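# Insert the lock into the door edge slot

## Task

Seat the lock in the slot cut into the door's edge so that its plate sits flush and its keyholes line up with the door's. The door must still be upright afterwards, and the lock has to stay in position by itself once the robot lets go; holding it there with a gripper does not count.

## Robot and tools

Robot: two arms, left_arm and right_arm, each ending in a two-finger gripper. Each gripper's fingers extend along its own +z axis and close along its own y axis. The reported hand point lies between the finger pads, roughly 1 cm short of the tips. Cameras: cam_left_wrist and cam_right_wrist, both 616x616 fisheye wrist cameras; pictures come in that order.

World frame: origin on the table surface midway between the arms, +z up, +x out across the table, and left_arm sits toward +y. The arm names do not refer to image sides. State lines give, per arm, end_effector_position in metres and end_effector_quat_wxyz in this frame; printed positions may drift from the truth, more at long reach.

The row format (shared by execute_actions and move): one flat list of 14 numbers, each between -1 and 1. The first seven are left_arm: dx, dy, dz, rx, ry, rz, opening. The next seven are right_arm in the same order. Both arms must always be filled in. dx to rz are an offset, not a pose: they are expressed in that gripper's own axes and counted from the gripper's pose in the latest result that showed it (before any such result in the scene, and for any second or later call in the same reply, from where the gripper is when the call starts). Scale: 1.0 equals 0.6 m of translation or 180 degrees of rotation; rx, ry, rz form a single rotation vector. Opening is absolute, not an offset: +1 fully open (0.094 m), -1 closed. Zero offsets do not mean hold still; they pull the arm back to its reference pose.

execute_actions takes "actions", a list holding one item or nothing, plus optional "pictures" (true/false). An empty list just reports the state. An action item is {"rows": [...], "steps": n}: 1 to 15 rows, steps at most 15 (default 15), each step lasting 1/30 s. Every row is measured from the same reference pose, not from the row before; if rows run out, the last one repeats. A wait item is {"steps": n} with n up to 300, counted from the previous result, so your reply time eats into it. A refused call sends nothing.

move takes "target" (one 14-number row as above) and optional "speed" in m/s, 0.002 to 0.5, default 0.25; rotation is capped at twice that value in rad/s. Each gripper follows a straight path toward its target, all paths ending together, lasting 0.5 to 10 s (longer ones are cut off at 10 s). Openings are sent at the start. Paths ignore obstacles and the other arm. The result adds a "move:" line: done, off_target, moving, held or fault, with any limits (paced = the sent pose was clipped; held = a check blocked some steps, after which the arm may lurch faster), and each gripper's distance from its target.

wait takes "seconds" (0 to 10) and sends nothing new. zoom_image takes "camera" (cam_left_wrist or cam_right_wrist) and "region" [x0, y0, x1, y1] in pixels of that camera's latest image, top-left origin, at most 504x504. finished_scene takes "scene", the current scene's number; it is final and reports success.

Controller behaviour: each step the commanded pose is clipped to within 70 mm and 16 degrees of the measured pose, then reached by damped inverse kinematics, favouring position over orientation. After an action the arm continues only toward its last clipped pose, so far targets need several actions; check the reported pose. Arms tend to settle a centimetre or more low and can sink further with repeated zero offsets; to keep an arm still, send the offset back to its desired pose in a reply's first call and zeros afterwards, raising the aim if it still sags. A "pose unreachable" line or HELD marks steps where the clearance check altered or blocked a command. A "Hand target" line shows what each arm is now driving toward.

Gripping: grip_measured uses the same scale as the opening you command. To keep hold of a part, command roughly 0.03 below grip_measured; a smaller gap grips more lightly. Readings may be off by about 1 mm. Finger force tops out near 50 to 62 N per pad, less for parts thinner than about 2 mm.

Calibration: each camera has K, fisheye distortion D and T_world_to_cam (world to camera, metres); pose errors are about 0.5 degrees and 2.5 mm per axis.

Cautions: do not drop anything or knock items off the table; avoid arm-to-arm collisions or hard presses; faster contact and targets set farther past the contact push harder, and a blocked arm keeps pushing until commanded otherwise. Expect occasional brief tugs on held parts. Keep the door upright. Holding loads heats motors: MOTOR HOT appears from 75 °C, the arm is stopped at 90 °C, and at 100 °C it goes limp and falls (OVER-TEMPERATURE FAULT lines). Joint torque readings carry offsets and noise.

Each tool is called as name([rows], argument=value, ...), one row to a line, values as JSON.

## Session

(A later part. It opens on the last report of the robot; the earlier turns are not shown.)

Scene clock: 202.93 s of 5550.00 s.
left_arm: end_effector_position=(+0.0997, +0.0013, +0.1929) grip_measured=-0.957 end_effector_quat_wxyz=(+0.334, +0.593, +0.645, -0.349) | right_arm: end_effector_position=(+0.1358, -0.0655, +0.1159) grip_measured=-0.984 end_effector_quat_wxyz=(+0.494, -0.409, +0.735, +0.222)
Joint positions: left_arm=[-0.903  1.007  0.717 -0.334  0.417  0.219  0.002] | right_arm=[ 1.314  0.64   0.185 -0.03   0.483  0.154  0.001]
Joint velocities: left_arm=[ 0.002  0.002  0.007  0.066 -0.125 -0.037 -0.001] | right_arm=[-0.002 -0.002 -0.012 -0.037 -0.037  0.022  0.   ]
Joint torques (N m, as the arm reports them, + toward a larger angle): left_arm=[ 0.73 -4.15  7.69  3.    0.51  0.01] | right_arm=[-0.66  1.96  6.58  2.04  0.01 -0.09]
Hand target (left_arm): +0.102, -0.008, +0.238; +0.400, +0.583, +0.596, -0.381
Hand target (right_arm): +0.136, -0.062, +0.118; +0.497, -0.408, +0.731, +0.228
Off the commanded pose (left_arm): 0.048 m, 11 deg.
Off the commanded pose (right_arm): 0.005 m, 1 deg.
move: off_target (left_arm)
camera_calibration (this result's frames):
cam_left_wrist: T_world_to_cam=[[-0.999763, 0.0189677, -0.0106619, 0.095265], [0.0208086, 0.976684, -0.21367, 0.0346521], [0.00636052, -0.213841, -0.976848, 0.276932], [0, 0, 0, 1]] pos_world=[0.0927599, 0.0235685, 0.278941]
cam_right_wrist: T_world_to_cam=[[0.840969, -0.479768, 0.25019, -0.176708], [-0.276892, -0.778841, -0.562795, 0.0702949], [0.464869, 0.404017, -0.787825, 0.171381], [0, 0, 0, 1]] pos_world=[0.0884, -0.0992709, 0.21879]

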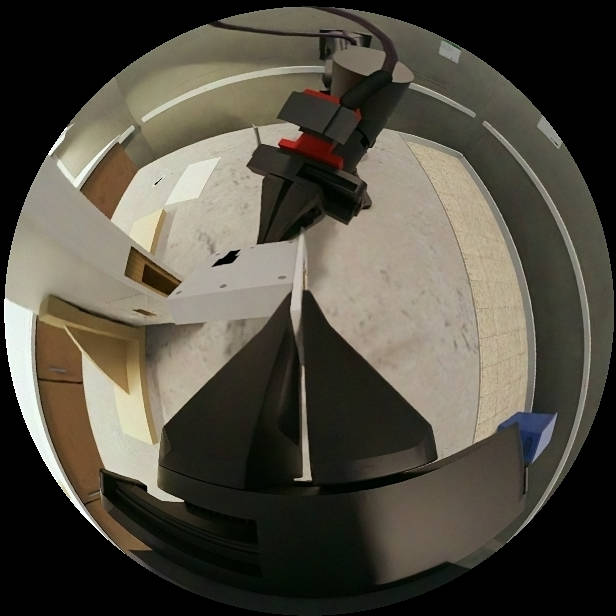

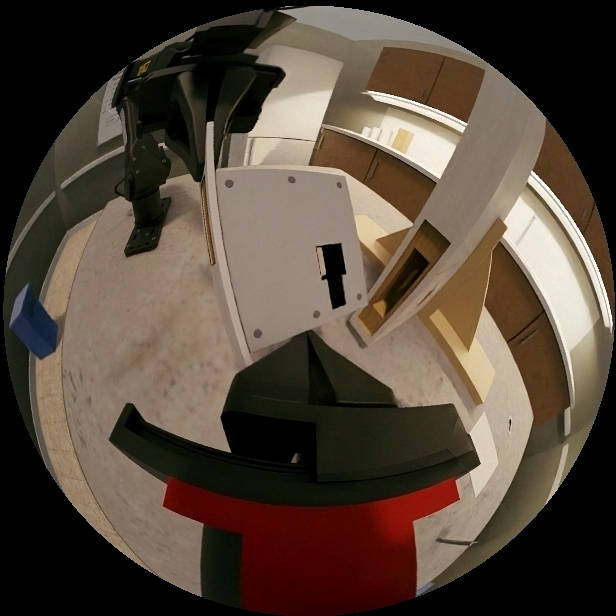

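move(target=[-0.075,0,-0.02,0,-0.055,0.02,-1,0.0,-0.03,-0.065,0,0,0,-1], speed=0.08)

move(target=[-0.075,0,-0.02,0,-0.055,0.02,-1,-0.05,0.0,-0.005,0,0,0,-1], speed=0.08)

Scene clock: 212.87 s of 5550.00 s.
left_arm: end_effector_position=(+0.0966, +0.0020, +0.1876) grip_measured=-0.957 end_effector_quat_wxyz=(+0.326, +0.592, +0.646, -0.354) | right_arm: end_effector_position=(+0.1314, -0.1078, +0.1077) grip_measured=-0.984 end_effector_quat_wxyz=(+0.477, -0.425, +0.744, +0.197)
Joint positions: left_arm=[-0.903  1.007  0.699 -0.324  0.431  0.211  0.002] | right_arm=[ 1.314  0.319  0.185 -0.421  0.483  0.154  0.001]
Joint velocities: left_arm=[-0.002 -0.012 -0.012 -0.007 -0.095  0.022  0.   ] | right_arm=[-0.007 -0.002 -0.002 -0.081  0.007 -0.037 -0.   ]
Joint torques (N m, as the arm reports them, + toward a larger angle): left_arm=[ 0.83 -4.62  8.33  2.91  0.49  0.01] | right_arm=[ 1.11  0.34 10.57  1.6   0.2   0.11]
Hand target (left_arm): +0.100, -0.007, +0.238; +0.397, +0.582, +0.595, -0.387
Hand target (right_arm): +0.131, -0.105, +0.133; +0.494, -0.409, +0.735, +0.222
Off the commanded pose (left_arm): 0.052 m, 11 deg.
Off the commanded pose (right_arm): 0.026 m, 4 deg.
After step 90, 5.20 s passed at rest.
move: off_target (left_arm, right_arm)
camera_calibration (this result's frames):
cam_left_wrist: T_world_to_cam=[[-0.999635, 0.0258993, 0.0076578, 0.0886521], [0.0236966, 0.977117, -0.211379, 0.0321216], [-0.0129571, -0.21112, -0.977374, 0.273879], [0, 0, 0, 1]] pos_world=[0.0914073, 0.0241388, 0.273793]
cam_right_wrist: T_world_to_cam=[[0.842758, -0.461483, 0.277114, -0.192394], [-0.280889, -0.81617, -0.504944, 0.0217517], [0.459195, 0.347707, -0.817459, 0.181906], [0, 0, 0, 1]] pos_world=[0.084721, -0.134284, 0.212999]

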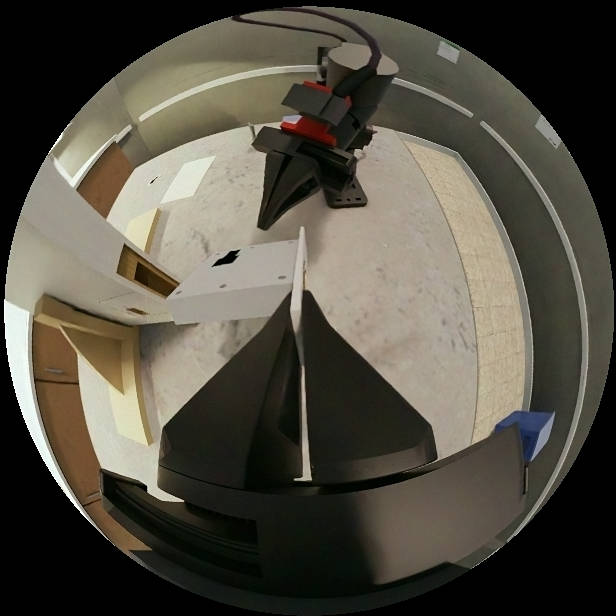

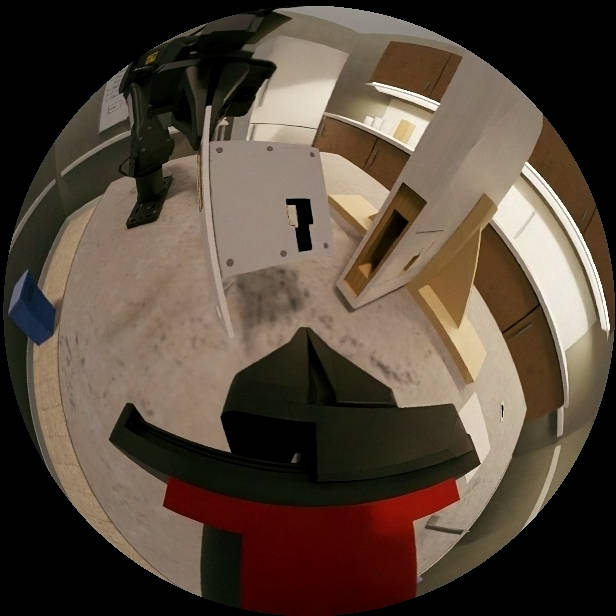

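Scene clock: 214.43 s of 5550.00 s.
left_arm: end_effector_position=(+0.0933, +0.0035, +0.1856) grip_measured=-0.957 end_effector_quat_wxyz=(+0.322, +0.591, +0.646, -0.361) | right_arm: end_effector_position=(+0.1334, -0.1018, +0.1204) grip_measured=-0.984 end_effector_quat_wxyz=(+0.469, -0.431, +0.747, +0.189)
Joint positions: left_arm=[-0.903  0.996  0.682 -0.315  0.445  0.201  0.002] | right_arm=[ 1.293  0.41   0.256 -0.423  0.463  0.143  0.001]
Joint velocities: left_arm=[ 0.002 -0.017  0.002  0.051 -0.066  0.007  0.   ] | right_arm=[-0.017  0.012 -0.002 -0.051 -0.081 -0.081 -0.   ]
Joint torques (N m, as the arm reports them, + toward a larger angle): left_arm=[ 1.06 -3.85  8.27  2.9   0.52  0.02] | right_arm=[-0.82  2.93  9.97  1.73  0.09 -0.08]
Hand target (left_arm): +0.098, -0.007, +0.232; +0.389, +0.581, +0.597, -0.393
Hand target (right_arm): +0.135, -0.097, +0.135; +0.477, -0.425, +0.744, +0.197
Off the commanded pose (left_arm): 0.049 m, 10 deg.
Off the commanded pose (right_arm): 0.016 m, 1 deg.
move: off_target (left_arm, right_arm)
camera_calibration (this result's frames):
cam_left_wrist: T_world_to_cam=[[-0.999281, 0.0316835, 0.0208438, 0.0828261], [0.0263833, 0.975576, -0.21807, 0.0313724], [-0.027244, -0.217364, -0.97571, 0.273245], [0, 0, 0, 1]] pos_world=[0.089383, 0.026163, 0.271723]
cam_right_wrist: T_world_to_cam=[[0.844886, -0.453424, 0.283855, -0.195173], [-0.282612, -0.828863, -0.482821, 0.029921], [0.4542, 0.327708, -0.828438, 0.189264], [0, 0, 0, 1]] pos_world=[0.087391, -0.125719, 0.226641]

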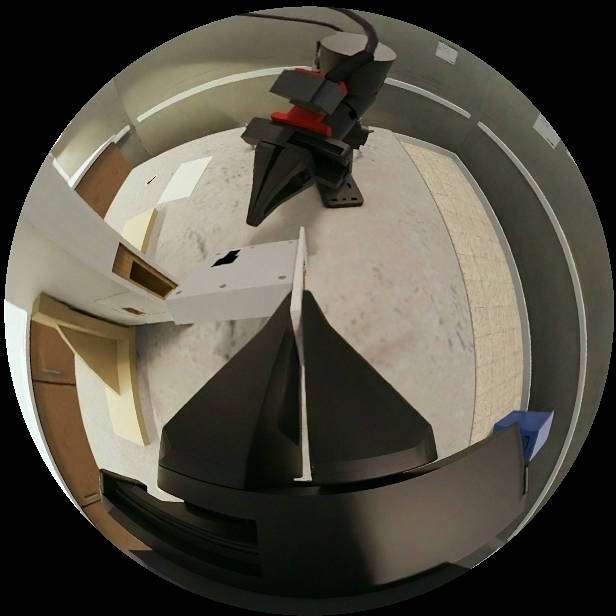

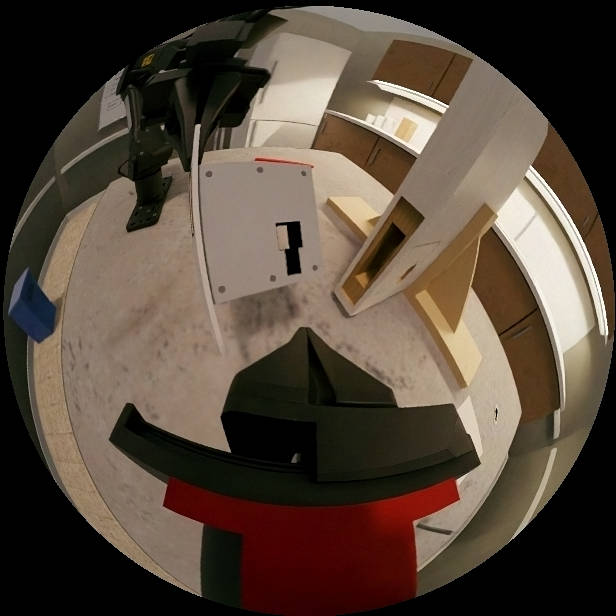

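execute_actions([
  {"rows":[[-0.03,0.008,0.005,-0.02,-0.055,0.035,-1,-0.025,0.023,-0.036,0,0,0,-1]]},
], pictures=false)

Scene clock: 222.83 s of 5550.00 s.
left_arm: end_effector_position=(+0.0938, +0.0128, +0.1519) grip_measured=-0.957 end_effector_quat_wxyz=(+0.337, +0.588, +0.649, -0.346) | right_arm: end_effector_position=(+0.1113, -0.1027, +0.1307) grip_measured=-0.984 end_effector_quat_wxyz=(+0.463, -0.445, +0.743, +0.190)
Joint positions: left_arm=[-0.912  0.96   0.532 -0.188  0.396  0.205  0.002] | right_arm=[ 1.507  0.432  0.325 -0.551  0.616  0.27   0.001]
Joint velocities: left_arm=[ 0.012 -0.007  0.012  0.227  0.022 -0.007 -0.   ] | right_arm=[-0.002 -0.002  0.002 -0.037  0.007  0.095  0.   ]
Joint torques (N m, as the arm reports them, + toward a larger angle): left_arm=[-0.82 -3.58  8.28  2.79  0.22  0.13] | right_arm=[0.88 2.96 9.77 1.5  0.31 0.12]
Hand target (left_arm): +0.097, -0.002, +0.200; +0.412, +0.582, +0.594, -0.373
Hand target (right_arm): +0.114, -0.102, +0.143; +0.471, -0.431, +0.746, +0.191
Off the commanded pose (left_arm): 0.052 m, 11 deg.
Off the commanded pose (right_arm): 0.012 m, 2 deg.
Steps of this call (steps 1 to 90: nothing new was sent; then 4.90 s passed at rest; steps 91 to 105: all 15 steps of this action). Readings (end_effector_position):
91: left_arm (+0.0939, +0.0028, +0.1836) | right_arm (+0.1310, -0.1022, +0.1213)
92: left_arm (+0.0945, +0.0025, +0.1804) | right_arm (+0.1237, -0.1003, +0.1232)
94: left_arm (+0.0940, +0.0056, +0.1668) | right_arm (+0.1120, -0.0963, +0.1305)
98: left_arm (+0.0920, +0.0137, +0.1441) | right_arm (+0.1076, -0.0968, +0.1374)
105: the state above

move(target=[-0.09,0.005,-0.025,-0.01,-0.06,0.025,-1,-0.02,0.083,0.138,0,0,0,-1], speed=0.05)

Scene clock: 234.07 s of 5550.00 s.
left_arm: end_effector_position=(+0.0900, +0.0287, +0.1425) grip_measured=-0.957 end_effector_quat_wxyz=(+0.322, +0.587, +0.667, -0.329) | right_arm: end_effector_position=(+0.1139, -0.0222, +0.0849) grip_measured=-0.984 end_effector_quat_wxyz=(+0.459, -0.449, +0.746, +0.175)
Joint positions: left_arm=[-0.912  0.904  0.516 -0.278  0.369  0.202  0.002] | right_arm=[1.458 1.101 0.305 0.125 0.586 0.235 0.001]
Joint velocities: left_arm=[-0.002 -0.012 -0.007  0.007  0.051 -0.051  0.   ] | right_arm=[ 0.012 -0.022  0.007  0.022 -0.007 -0.022 -0.   ]
Joint torques (N m, as the arm reports them, + toward a larger angle): left_arm=[ 0.44 -3.98  9.42  3.44  0.55  0.09] | right_arm=[-0.71  0.07  7.81  1.84  0.04 -0.06]
Hand target (left_arm): +0.096, +0.009, +0.208; +0.417, +0.575, +0.597, -0.373
Hand target (right_arm): +0.114, -0.012, +0.093; +0.463, -0.445, +0.743, +0.190
Off the commanded pose (left_arm): 0.071 m, 15 deg.
Off the commanded pose (right_arm): 0.013 m, 2 deg.
After step 90, 5.97 s passed at rest.
move: off_target (left_arm, right_arm)
camera_calibration (this result's frames):
cam_left_wrist: T_world_to_cam=[[-0.999809, -0.0195429, -0.000528962, 0.0842241], [-0.0191927, 0.986322, -0.163708, -0.00650042], [0.00372106, -0.163667, -0.986509, 0.233798], [0, 0, 0, 1]] pos_world=[0.0832133, 0.0463225, 0.229624]
cam_right_wrist: T_world_to_cam=[[0.851759, -0.423118, 0.308994, -0.134763], [-0.264601, -0.856412, -0.443333, 0.067214], [0.452209, 0.295853, -0.841414, 0.143247], [0, 0, 0, 1]] pos_world=[0.0677927, -0.0418375, 0.191969]

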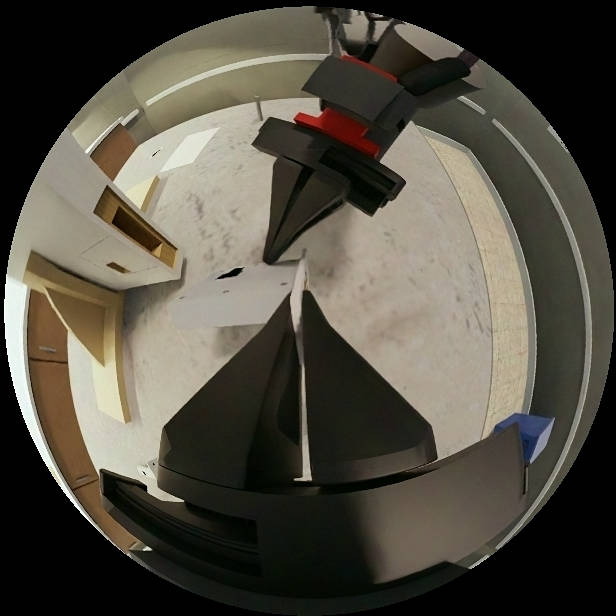

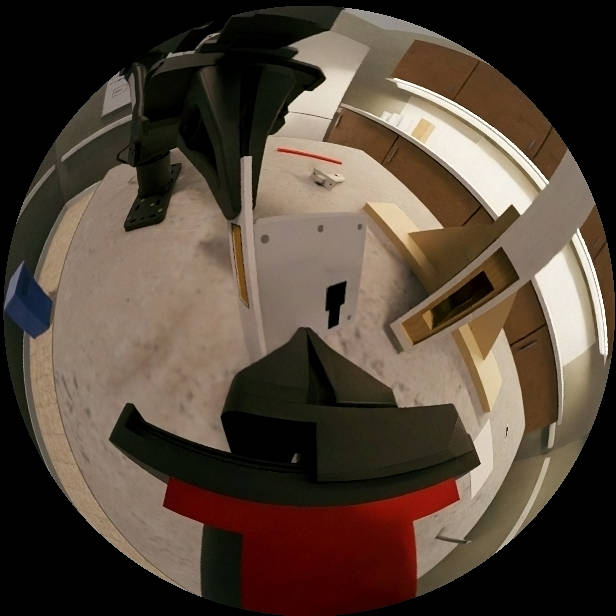

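execute_actions([
  {"rows":[[-0.103,0.005,-0.03,-0.015,-0.08,0.03,-1,-0.018,0.012,0.01,0,0,0,-1],[-0.103,0.005,-0.03,-0.015,-0.08,0.03,-1,-0.021,0.016,0.015,0,0,0,-1],[-0.103,0.005,-0.03,-0.015,-0.08,0.03,-1,-0.024,0.019,0.02,0,0,0,-1],[-0.103,0.005,-0.03,-0.015,-0.08,0.03,-1,-0.027,0.023,0.025,0,0,0,-1],[-0.103,0.005,-0.03,-0.015,-0.08,0.03,-1,-0.03,0.027,0.03,0,0,0,-1],[-0.103,0.005,-0.03,-0.015,-0.08,0.03,-1,-0.033,0.03,0.035,0,0,0,-1],[-0.103,0.005,-0.03,-0.015,-0.08,0.03,-1,-0.036,0.034,0.04,0,0,0,-1],[-0.103,0.005,-0.03,-0.015,-0.08,0.03,-1,-0.039,0.038,0.045,0,0,0,-1],[-0.103,0.005,-0.03,-0.015,-0.08,0.03,-1,-0.042,0.041,0.05,0,0,0,-1],[-0.103,0.005,-0.03,-0.015,-0.08,0.03,-1,-0.045,0.045,0.055,0,0,0,-1]]},
])

Scene clock: 245.70 s of 5550.00 s.
left_arm: end_effector_position=(+0.0897, +0.0403, +0.1429) grip_measured=-0.957 end_effector_quat_wxyz=(+0.335, +0.578, +0.672, -0.321) | right_arm: end_effector_position=(+0.1147, +0.0074, +0.0707) grip_measured=-0.984 end_effector_quat_wxyz=(+0.448, -0.463, +0.751, +0.144)
Joint positions: left_arm=[-0.912  0.825  0.483 -0.307  0.337  0.191  0.002] | right_arm=[1.458 1.335 0.419 0.176 0.598 0.234 0.001]
Joint velocities: left_arm=[ 0.002 -0.032  0.002  0.007  0.051  0.007 -0.   ] | right_arm=[-0.007  0.022  0.002  0.037  0.051 -0.022  0.   ]
Joint torques (N m, as the arm reports them, + toward a larger angle): left_arm=[-0.06 -3.53  8.8   3.6   0.55  0.1 ] | right_arm=[-0.34 -1.46  9.02  1.86  0.07 -0.01]
Hand target (left_arm): +0.093, +0.021, +0.206; +0.428, +0.566, +0.602, -0.367
Hand target (right_arm): +0.113, +0.026, +0.088; +0.459, -0.449, +0.746, +0.174
Off the commanded pose (left_arm): 0.069 m, 15 deg.
Off the commanded pose (right_arm): 0.026 m, 4 deg.
Steps of this call (steps 1 to 90: nothing new was sent; then 8.13 s passed at rest; steps 91 to 105: all 15 steps of this action). Readings (end_effector_position):
91: left_arm (+0.0903, +0.0295, +0.1428) | right_arm (+0.1144, -0.0220, +0.0844)
92: left_arm (+0.0900, +0.0314, +0.1429) | right_arm (+0.1148, -0.0209, +0.0836)
94: left_arm (+0.0891, +0.0352, +0.1428) | right_arm (+0.1151, -0.0165, +0.0815)
98: left_arm (+0.0893, +0.0382, +0.1436) | right_arm (+0.1151, -0.0050, +0.0768)
105: the state above
camera_calibration (this result's frames):
cam_left_wrist: T_world_to_cam=[[-0.998521, -0.0513756, -0.0177778, 0.0877941], [-0.0475864, 0.984097, -0.171142, -0.0142], [0.0262876, -0.170042, -0.985086, 0.234127], [0, 0, 0, 1]] pos_world=[0.0808339, 0.0582961, 0.229765]
cam_right_wrist: T_world_to_cam=[[0.844486, -0.407677, 0.347336, -0.120476], [-0.267647, -0.882978, -0.385635, 0.0829125], [0.463905, 0.2327, -0.854777, 0.122276], [0, 0, 0, 1]] pos_world=[0.0672072, -0.00435886, 0.178338]

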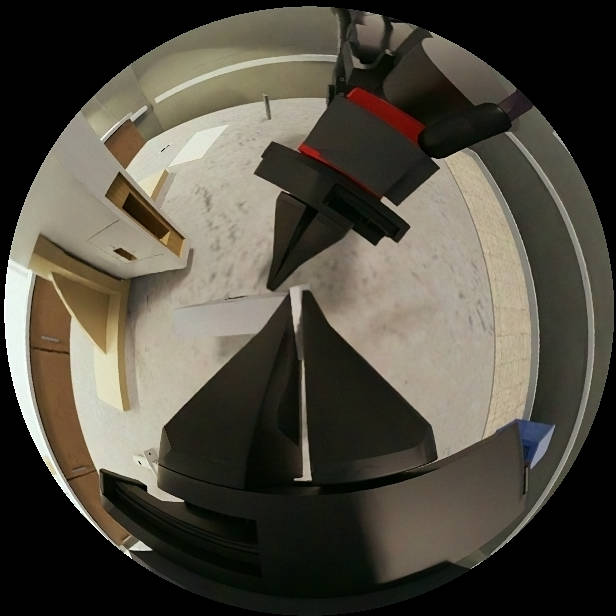

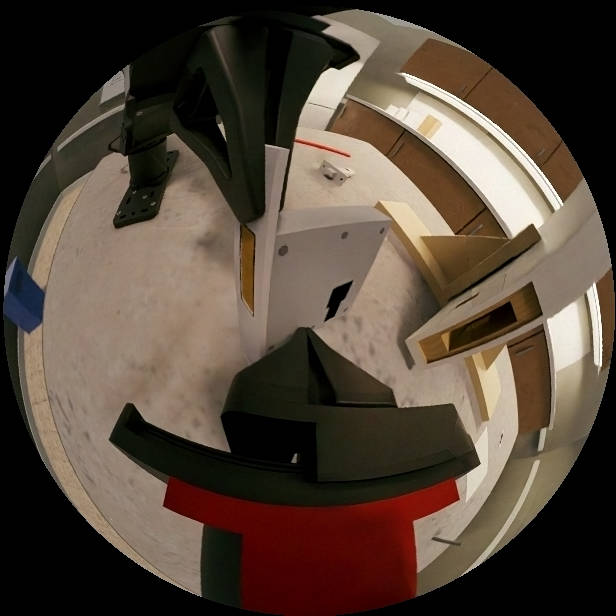

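move(target=[-0.1,0,-0.04,0,-0.04,0.02,-1,0.09,-0.01,-0.15,0,0,0,-1], speed=0.2)

move(target=[-0.16,0.087,0.06,0.015,0.04,0.05,-1,-0.02,0.04,-0.035,0,-0.04,0,-1], speed=0.12)

Scene clock: 268.77 s of 5550.00 s.
left_arm: end_effector_position=(+0.0862, +0.0447, +0.1571) grip_measured=-0.957 end_effector_quat_wxyz=(+0.318, +0.585, +0.677, -0.315) | right_arm: end_effector_position=(+0.0648, -0.0912, +0.0616) grip_measured=-0.984 end_effector_quat_wxyz=(+0.439, -0.481, +0.749, +0.122)
Joint positions: left_arm=[-0.912  0.823  0.569 -0.437  0.342  0.202  0.002] | right_arm=[ 1.891  0.948  0.281 -0.439  0.856  0.684  0.001]
Joint velocities: left_arm=[-0.012 -0.002  0.002  0.051 -0.022  0.007  0.   ] | right_arm=[ 0.017 -0.022  0.022 -0.007 -0.066  0.051 -0.   ]
Joint torques (N m, as the arm reports them, + toward a larger angle): left_arm=[ 0.8  -2.63 10.06  2.55  0.44  0.16] | right_arm=[ 0.88 -1.45  8.77  0.91  0.52  0.13]
Hand target (left_arm): +0.091, +0.032, +0.206; +0.386, +0.578, +0.631, -0.345
Hand target (right_arm): +0.062, -0.083, +0.079; +0.450, -0.463, +0.750, +0.146
Off the commanded pose (left_arm): 0.053 m, 10 deg.
Off the commanded pose (right_arm): 0.019 m, 3 deg.
After step 90, 18.57 s passed at rest.
move: off_target (left_arm, right_arm)
camera_calibration (this result's frames):
cam_left_wrist: T_world_to_cam=[[-0.99918, -0.0402532, -0.00445824, 0.0821814], [-0.0392806, 0.990024, -0.135313, -0.0228727], [0.00986055, -0.135027, -0.990793, 0.249713], [0, 0, 0, 1]] pos_world=[0.0787532, 0.0596705, 0.244685]
cam_right_wrist: T_world_to_cam=[[0.844553, -0.375658, 0.381591, -0.114602], [-0.25091, -0.907178, -0.337747, -0.0272127], [0.473048, 0.1895, -0.860416, 0.156334], [0, 0, 0, 1]] pos_world=[0.0160057, -0.097363, 0.169052]

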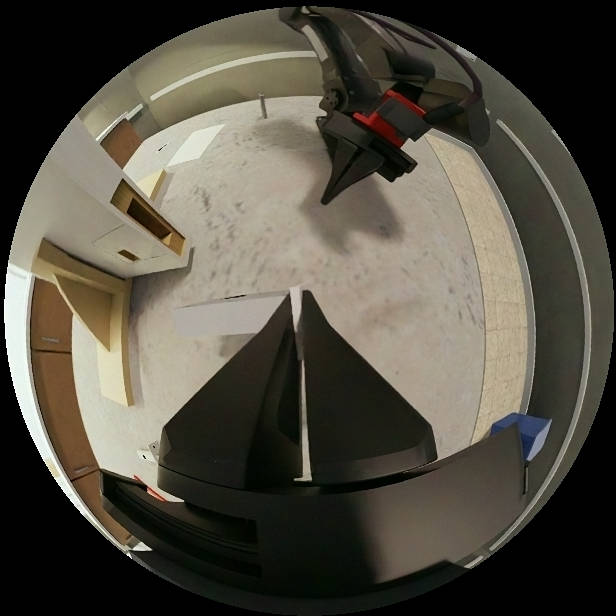

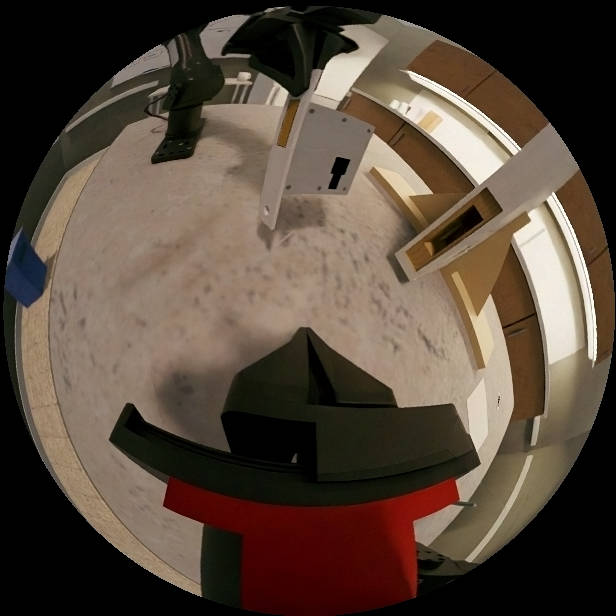

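Scene clock: 270.37 s of 5550.00 s.
left_arm: end_effector_position=(+0.1400, -0.0176, +0.1779) grip_measured=-0.957 end_effector_quat_wxyz=(+0.236, +0.665, +0.666, -0.243) | right_arm: end_effector_position=(+0.0392, -0.0908, +0.0670) grip_measured=-0.984 end_effector_quat_wxyz=(+0.475, -0.481, +0.722, +0.145)
Joint positions: left_arm=[-0.859  1.368  1.11  -0.707  0.356  0.449  0.002] | right_arm=[ 2.11   1.067  0.304 -0.489  1.009  0.907  0.001]
Joint velocities: left_arm=[-0.022  0.012 -0.002  0.022  0.051  0.022  0.   ] | right_arm=[-0.012  0.012  0.007 -0.051 -0.037  0.007  0.001]
Joint torques (N m, as the arm reports them, + toward a larger angle): left_arm=[ 0.89 -4.12  9.82  1.92  0.55  0.15] | right_arm=[0.9  0.77 8.31 0.65 0.6  0.14]
Hand target (left_arm): +0.148, -0.033, +0.210; +0.285, +0.663, +0.639, -0.265
Hand target (right_arm): +0.035, -0.084, +0.078; +0.485, -0.473, +0.719, +0.153
Off the commanded pose (left_arm): 0.037 m, 7 deg.
Off the commanded pose (right_arm): 0.013 m, 2 deg.
move: off_target (left_arm, right_arm)
camera_calibration (this result's frames):
cam_left_wrist: T_world_to_cam=[[-0.995354, 0.0917943, -0.0290457, 0.139744], [0.0884348, 0.990933, 0.101152, -0.0161968], [0.0380675, 0.0981132, -0.994447, 0.2622], [0, 0, 0, 1]] pos_world=[0.130546, -0.0225032, 0.266442]
cam_right_wrist: T_world_to_cam=[[0.836699, -0.374107, 0.399974, -0.0956944], [-0.195962, -0.886483, -0.419223, -0.0262937], [0.511404, 0.272383, -0.81503, 0.17606], [0, 0, 0, 1]] pos_world=[-0.0151229, -0.107065, 0.170746]

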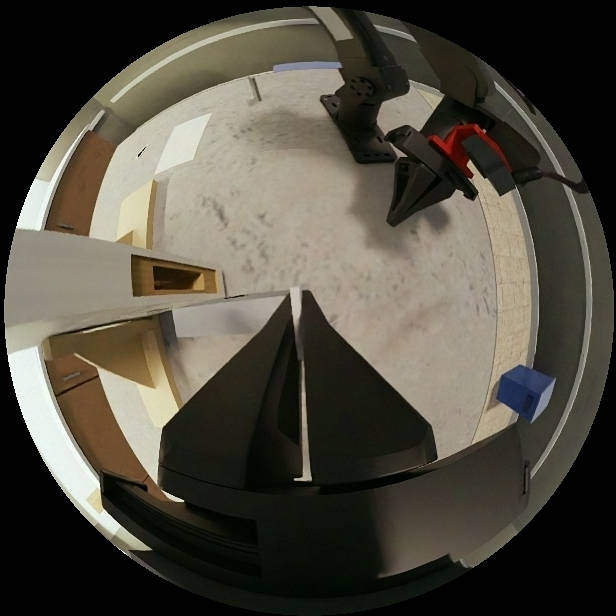

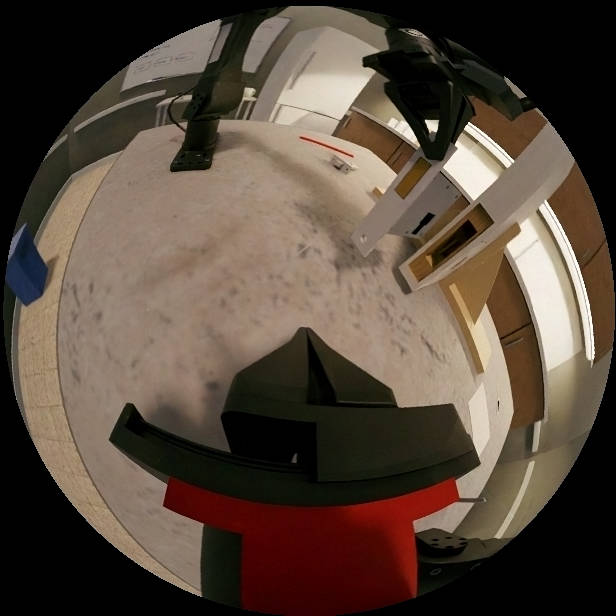

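move(target=[-0.075,0.043,0.035,0.003,-0.025,0.028,-1,-0.065,0.04,0.05,0,0,0,-1], speed=0.1)

zoom_image(camera="cam_right_wrist", region=[350,130,570,350])

zoom_image(camera="cam_left_wrist", region=[80,220,320,400])

Scene clock: 286.87 s of 5550.00 s.
left_arm: end_effector_position=(+0.1538, -0.0441, +0.1576) grip_measured=-0.957 end_effector_quat_wxyz=(+0.214, +0.687, +0.653, -0.238) | right_arm: end_effector_position=(+0.0414, -0.0466, +0.0705) grip_measured=-0.984 end_effector_quat_wxyz=(+0.470, -0.489, +0.722, +0.136)
Joint positions: left_arm=[-0.859  1.532  1.201 -0.692  0.371  0.508  0.002] | right_arm=[ 1.926  1.203  0.368 -0.198  0.92   0.614  0.001]
Joint velocities: left_arm=[-0.012  0.007 -0.007  0.037  0.007 -0.022 -0.   ] | right_arm=[ 0.017  0.002  0.012  0.007  0.022 -0.007  0.   ]
Joint torques (N m, as the arm reports them, + toward a larger angle): left_arm=[ 0.77 -5.44  9.74  1.92  0.54  0.14] | right_arm=[-0.81 -0.32  7.66  1.19  0.37 -0.07]
Hand target (left_arm): +0.164, -0.063, +0.191; +0.269, +0.685, +0.625, -0.261
Hand target (right_arm): +0.040, -0.038, +0.078; +0.474, -0.481, +0.723, +0.144
Off the commanded pose (left_arm): 0.041 m, 8 deg.
Off the commanded pose (right_arm): 0.012 m, 1 deg.
After step 90, 12.27 s passed at rest.
move: off_target (left_arm, right_arm)
camera_calibration (this result's frames):
cam_left_wrist: T_world_to_cam=[[-0.988991, 0.146817, -0.0184923, 0.155127], [0.142761, 0.979535, 0.141879, -0.00437325], [0.0389442, 0.137677, -0.989711, 0.244962], [0, 0, 0, 1]] pos_world=[0.144504, -0.0522172, 0.245931]
cam_right_wrist: T_world_to_cam=[[0.83648, -0.360334, 0.41287, -0.0826018], [-0.190279, -0.897521, -0.397807, 0.012574], [0.513902, 0.254198, -0.819322, 0.165141], [0, 0, 0, 1]] pos_world=[-0.013379, -0.0604572, 0.174409]

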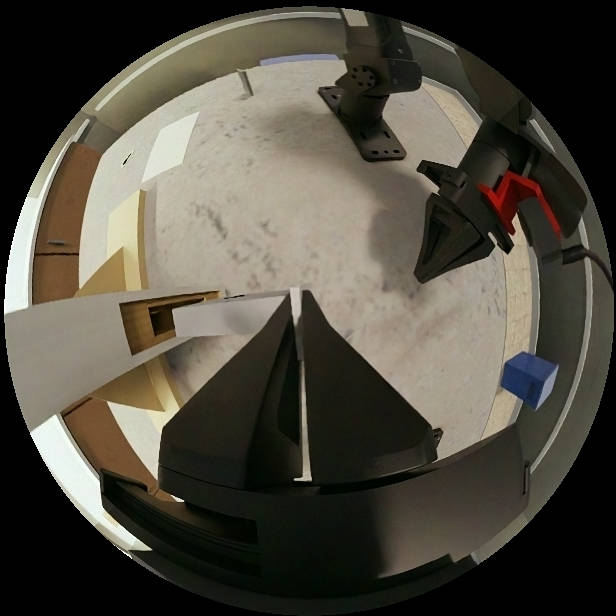

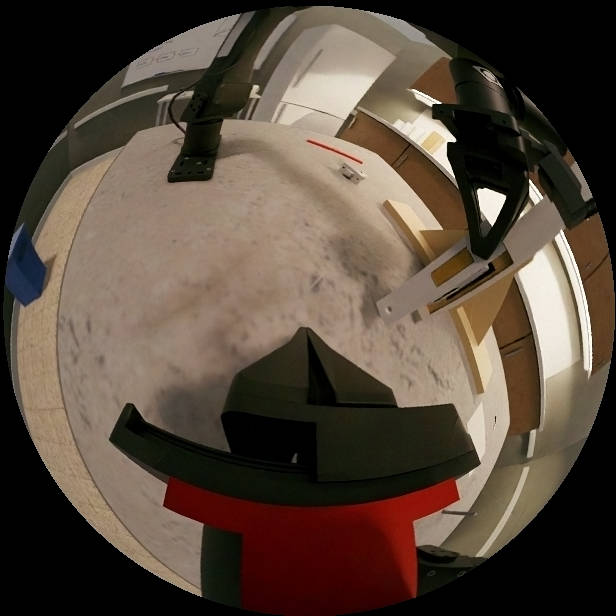

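Region (350, 130, 570, 350) of cam_right_wrist's 616x616 image, scaled by 2.291, with more detail than that image has.

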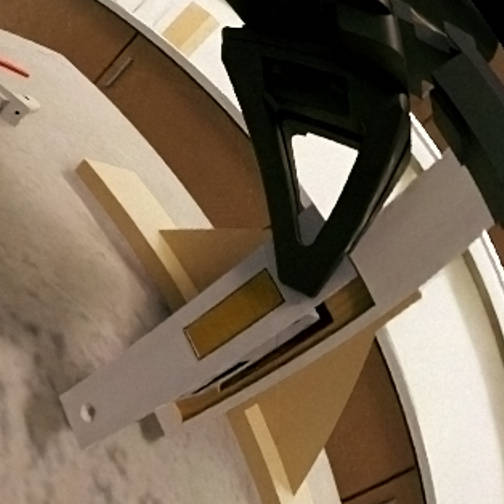

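Region (80, 220, 320, 400) of cam_left_wrist's 616x616 image, scaled by 2.100, with more detail than that image has; it fills the top 378 rows of this view, and the rest is white.

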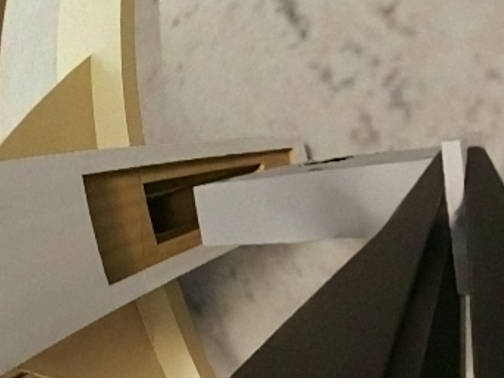

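execute_actions([
  {"rows":[[-0.065,0.038,-0.02,-0.02,-0.037,0.004,-1,-0.015,0,0,0,0,0,-1]]},
])

zoom_image(camera="cam_right_wrist", region=[350,130,570,350])

zoom_image(camera="cam_left_wrist", region=[80,220,320,400])

Scene clock: 299.73 s of 5550.00 s.
left_arm: end_effector_position=(+0.1601, -0.0474, +0.1580) grip_measured=-0.957 end_effector_quat_wxyz=(+0.215, +0.676, +0.663, -0.239) | right_arm: end_effector_position=(+0.0426, -0.0476, +0.0682) grip_measured=-0.984 end_effector_quat_wxyz=(+0.466, -0.497, +0.720, +0.129)
Joint positions: left_arm=[-0.851  1.548  1.215 -0.684  0.369  0.485  0.002] | right_arm=[ 1.917  1.203  0.368 -0.206  0.907  0.595  0.001]
Joint velocities: left_arm=[-0.012 -0.007  0.007  0.007  0.037 -0.007  0.   ] | right_arm=[-0.002  0.007  0.002 -0.037  0.11  -0.051  0.   ]
Joint torques (N m, as the arm reports them, + toward a larger angle): left_arm=[ 0.71 -5.6   9.82  2.    0.32 -0.01] | right_arm=[-0.82 -1.87  7.51  0.98  0.37 -0.07]
Hand target (left_arm): +0.174, -0.066, +0.192; +0.274, +0.669, +0.642, -0.256
Hand target (right_arm): +0.042, -0.042, +0.078; +0.471, -0.489, +0.722, +0.136
Off the commanded pose (left_arm): 0.042 m, 7 deg.
Off the commanded pose (right_arm): 0.011 m, 1 deg.
Steps of this call (steps 1 to 90: nothing new was sent; then 9.37 s passed at rest; steps 91 to 105: all 15 steps of this action). Readings (end_effector_position):
91: left_arm (+0.1544, -0.0443, +0.1578) | right_arm (+0.0413, -0.0462, +0.0704)
92: left_arm (+0.1553, -0.0450, +0.1580) | right_arm (+0.0418, -0.0464, +0.0700)
94: left_arm (+0.1580, -0.0463, +0.1583) | right_arm (+0.0427, -0.0470, +0.0693)
98: left_arm (+0.1600, -0.0473, +0.1581) | right_arm (+0.0427, -0.0474, +0.0686)
105: the state above
camera_calibration (this result's frames):
cam_left_wrist: T_world_to_cam=[[-0.992808, 0.119337, -0.00956454, 0.159658], [0.116918, 0.983655, 0.136938, 0.00297407], [0.0257501, 0.134835, -0.990533, 0.247637], [0, 0, 0, 1]] pos_world=[0.151785, -0.0553687, 0.246412]
cam_right_wrist: T_world_to_cam=[[0.836683, -0.344692, 0.425616, -0.0831972], [-0.181282, -0.907604, -0.378671, 0.00880166], [0.516815, 0.239671, -0.821864, 0.162217], [0, 0, 0, 1]] pos_world=[-0.012631, -0.0595678, 0.172063]

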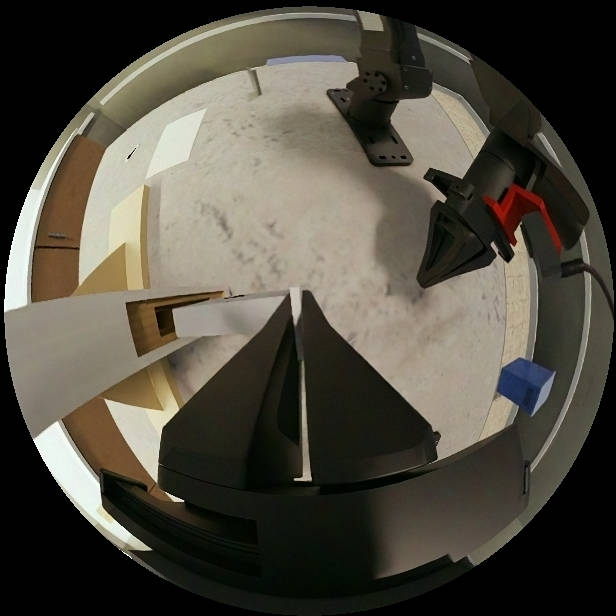

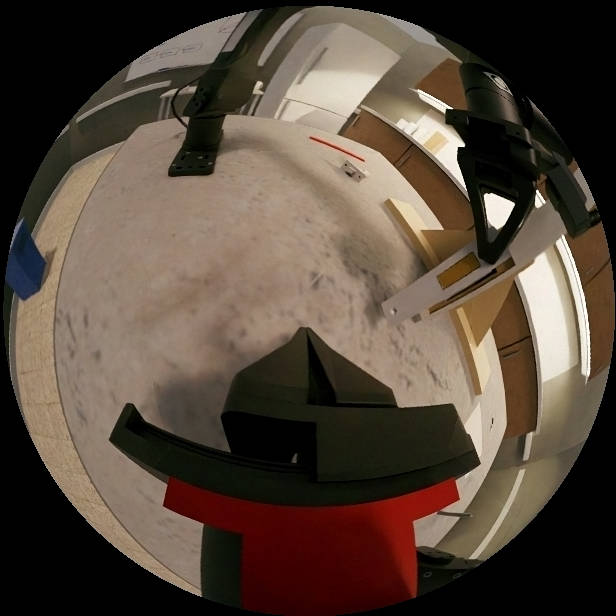

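Region (350, 130, 570, 350) of cam_right_wrist's 616x616 image, scaled by 2.291, with more detail than that image has.

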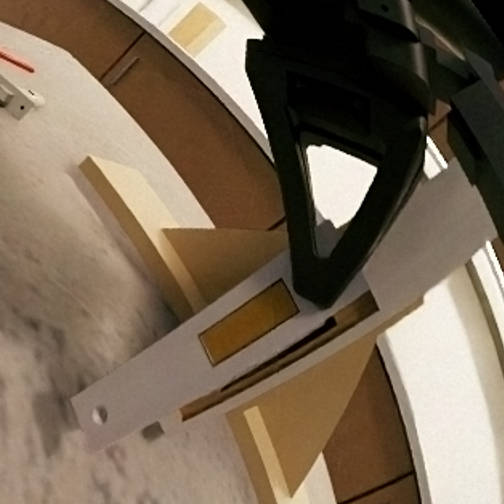

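Region (80, 220, 320, 400) of cam_left_wrist's 616x616 image, scaled by 2.100, with more detail than that image has; it fills the top 378 rows of this view, and the rest is white.

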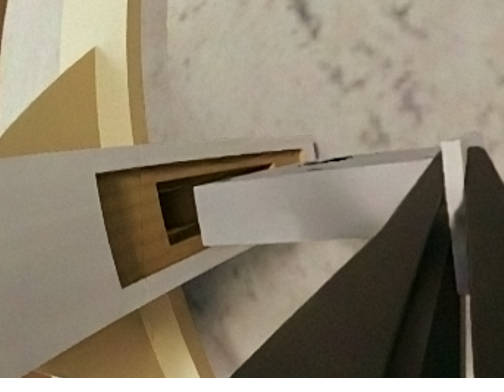

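execute_actions([
  {"rows":[[-0.063,0.042,-0.024,-0.021,-0.036,0.017,-1,0.055,-0.138,-0.025,0,0,0,-1]]},
])

zoom_image(camera="cam_right_wrist", region=[320,90,560,330])

zoom_image(camera="cam_left_wrist", region=[80,220,320,400])

Scene clock: 310.40 s of 5550.00 s.
left_arm: end_effector_position=(+0.1697, -0.0482, +0.1594) grip_measured=-0.957 end_effector_quat_wxyz=(+0.221, +0.673, +0.665, -0.236) | right_arm: end_effector_position=(+0.1037, -0.1128, +0.0711) grip_measured=-0.984 end_effector_quat_wxyz=(+0.475, -0.477, +0.727, +0.134)
Joint positions: left_arm=[-0.832  1.563  1.233 -0.683  0.368  0.496  0.002] | right_arm=[ 1.689  0.505  0.136 -0.454  0.798  0.35   0.001]
Joint velocities: left_arm=[-0.007 -0.002 -0.007 -0.007  0.037 -0.051 -0.   ] | right_arm=[-0.027 -0.208  0.002 -0.447 -0.154 -0.227 -0.   ]
Joint torques (N m, as the arm reports them, + toward a larger angle): left_arm=[ 0.71 -5.66  9.86  1.97  0.34  0.14] | right_arm=[-0.73  0.24  7.72  1.3   0.26 -0.06]
Hand target (left_arm): +0.183, -0.066, +0.193; +0.280, +0.671, +0.639, -0.249
Hand target (right_arm): +0.103, -0.117, +0.071; +0.467, -0.496, +0.721, +0.126
Off the commanded pose (left_arm): 0.042 m, 8 deg.
Off the commanded pose (right_arm): 0.004 m, 3 deg.
Steps of this call (steps 1 to 90: nothing new was sent; then 7.17 s passed at rest; steps 91 to 105: all 15 steps of this action). Readings (end_effector_position):
91: left_arm (+0.1609, -0.0473, +0.1581) | right_arm (+0.0465, -0.0506, +0.0669)
92: left_arm (+0.1625, -0.0475, +0.1586) | right_arm (+0.0580, -0.0590, +0.0667)
94: left_arm (+0.1671, -0.0480, +0.1595) | right_arm (+0.0843, -0.0812, +0.0636)
98: left_arm (+0.1697, -0.0482, +0.1594) | right_arm (+0.1039, -0.1041, +0.0678)
105: the state above
camera_calibration (this result's frames):
cam_left_wrist: T_world_to_cam=[[-0.993919, 0.10833, -0.019751, 0.170603], [0.104709, 0.985303, 0.134958, 0.00495505], [0.0340807, 0.132069, -0.990654, 0.247323], [0, 0, 0, 1]] pos_world=[0.160617, -0.0560273, 0.247712]
cam_right_wrist: T_world_to_cam=[[0.826022, -0.386371, 0.410373, -0.160511], [-0.212702, -0.887926, -0.407854, -0.030672], [0.521964, 0.249609, -0.815628, 0.148813], [0, 0, 0, 1]] pos_world=[0.0483865, -0.126396, 0.174735]

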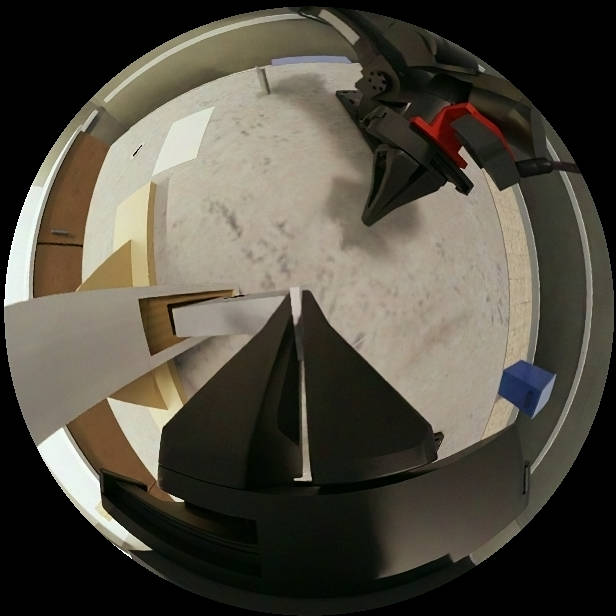

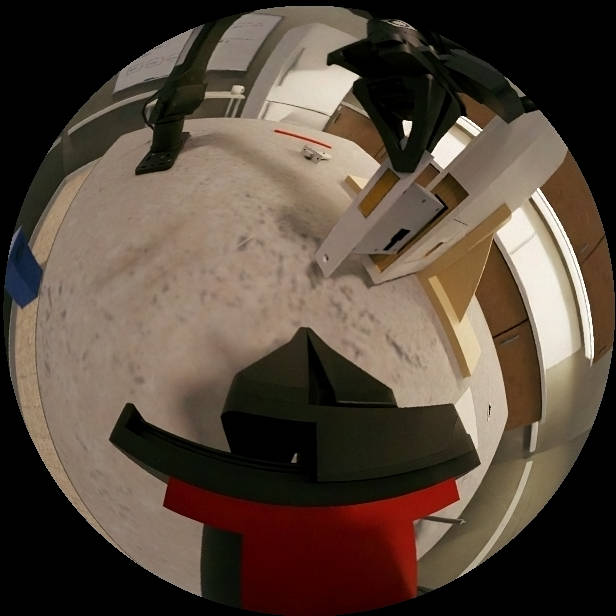

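Region (320, 90, 560, 330) of cam_right_wrist's 616x616 image, scaled by 2.100, with more detail than that image has.

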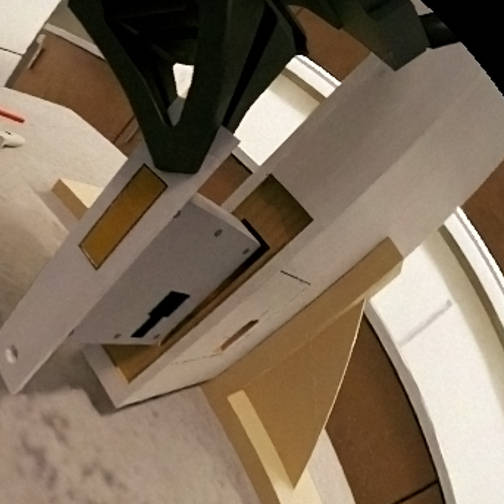

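Region (80, 220, 320, 400) of cam_left_wrist's 616x616 image, scaled by 2.100, with more detail than that image has; it fills the top 378 rows of this view, and the rest is white.

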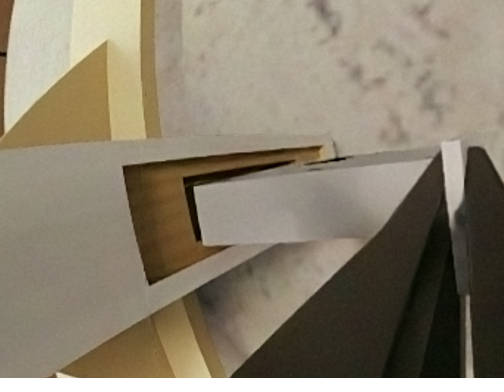

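execute_actions([
  {"rows":[[-0.069,0.03,-0.017,-0.019,-0.032,0.019,-1,0,0,0,0,0,0,-1]]},
])

zoom_image(camera="cam_right_wrist", region=[320,90,560,330])

zoom_image(camera="cam_left_wrist", region=[80,220,320,400])

Scene clock: 319.47 s of 5550.00 s.
left_arm: end_effector_position=(+0.1724, -0.0515, +0.1594) grip_measured=-0.957 end_effector_quat_wxyz=(+0.217, +0.674, +0.667, -0.233) | right_arm: end_effector_position=(+0.1017, -0.1145, +0.0678) grip_measured=-0.984 end_effector_quat_wxyz=(+0.467, -0.488, +0.725, +0.131)
Joint positions: left_arm=[-0.833  1.585  1.261 -0.698  0.364  0.496  0.002] | right_arm=[ 1.688  0.496  0.136 -0.475  0.777  0.341  0.001]
Joint velocities: left_arm=[-0.012  0.007  0.007  0.081 -0.007 -0.066 -0.   ] | right_arm=[-0.012 -0.012 -0.012  0.051  0.022  0.095  0.001]
Joint torques (N m, as the arm reports them, + toward a larger angle): left_arm=[-0.01 -5.93  9.99  2.02  0.17  0.12] | right_arm=[0.22 2.12 6.4  1.47 0.42 0.14]
Hand target (left_arm): +0.185, -0.072, +0.194; +0.280, +0.673, +0.640, -0.243
Hand target (right_arm): +0.104, -0.113, +0.071; +0.475, -0.477, +0.727, +0.134
Off the commanded pose (left_arm): 0.043 m, 8 deg.
Off the commanded pose (right_arm): 0.004 m, 2 deg.
Steps of this call (steps 1 to 90: nothing new was sent; then 5.57 s passed at rest; steps 91 to 105: all 15 steps of this action). Readings (end_effector_position):
91: left_arm (+0.1699, -0.0485, +0.1595) | right_arm (+0.1019, -0.1191, +0.0625)
92: left_arm (+0.1703, -0.0491, +0.1598) | right_arm (+0.1020, -0.1185, +0.0632)
94: left_arm (+0.1705, -0.0502, +0.1595) | right_arm (+0.1020, -0.1174, +0.0646)
98: left_arm (+0.1724, -0.0515, +0.1594) | right_arm (+0.1019, -0.1158, +0.0664)
105: the state above
camera_calibration (this result's frames):
cam_left_wrist: T_world_to_cam=[[-0.994116, 0.107074, -0.0163566, 0.173059], [0.103615, 0.984069, 0.144473, 0.00653311], [0.0315654, 0.141928, -0.989374, 0.248409], [0, 0, 0, 1]] pos_world=[0.163523, -0.0602155, 0.247656]
cam_right_wrist: T_world_to_cam=[[0.83471, -0.363517, 0.41366, -0.156641], [-0.199548, -0.899778, -0.388046, -0.0379672], [0.513264, 0.241361, -0.823593, 0.147987], [0, 0, 0, 1]] pos_world=[0.0472167, -0.126822, 0.171944]

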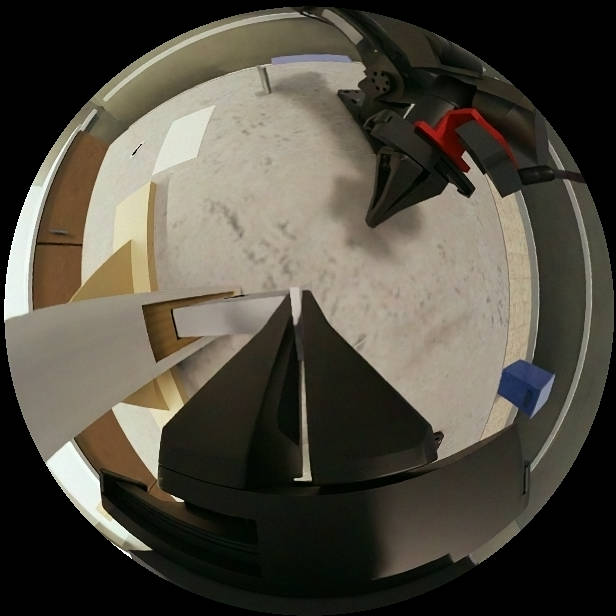

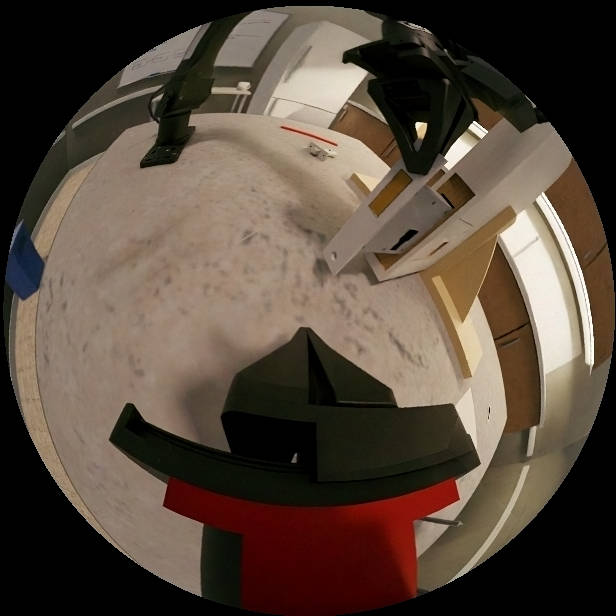

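Region (320, 90, 560, 330) of cam_right_wrist's 616x616 image, scaled by 2.100, with more detail than that image has.

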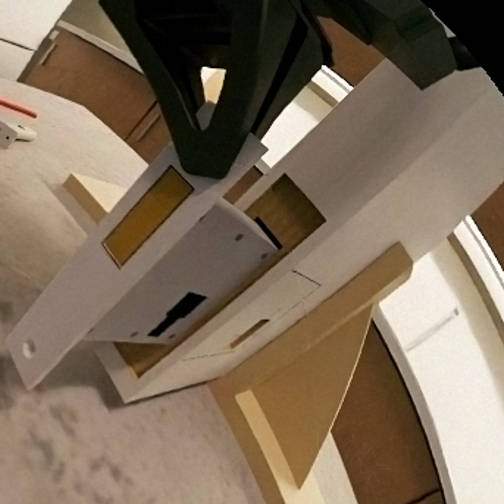

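Region (80, 220, 320, 400) of cam_left_wrist's 616x616 image, scaled by 2.100, with more detail than that image has; it fills the top 378 rows of this view, and the rest is white.

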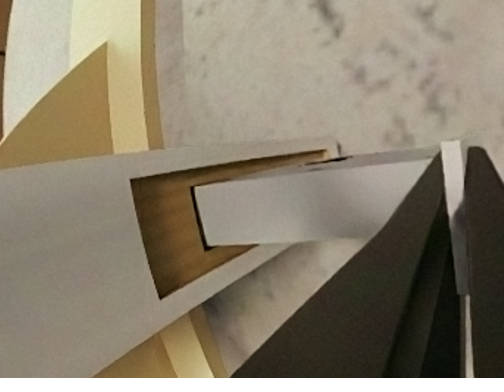

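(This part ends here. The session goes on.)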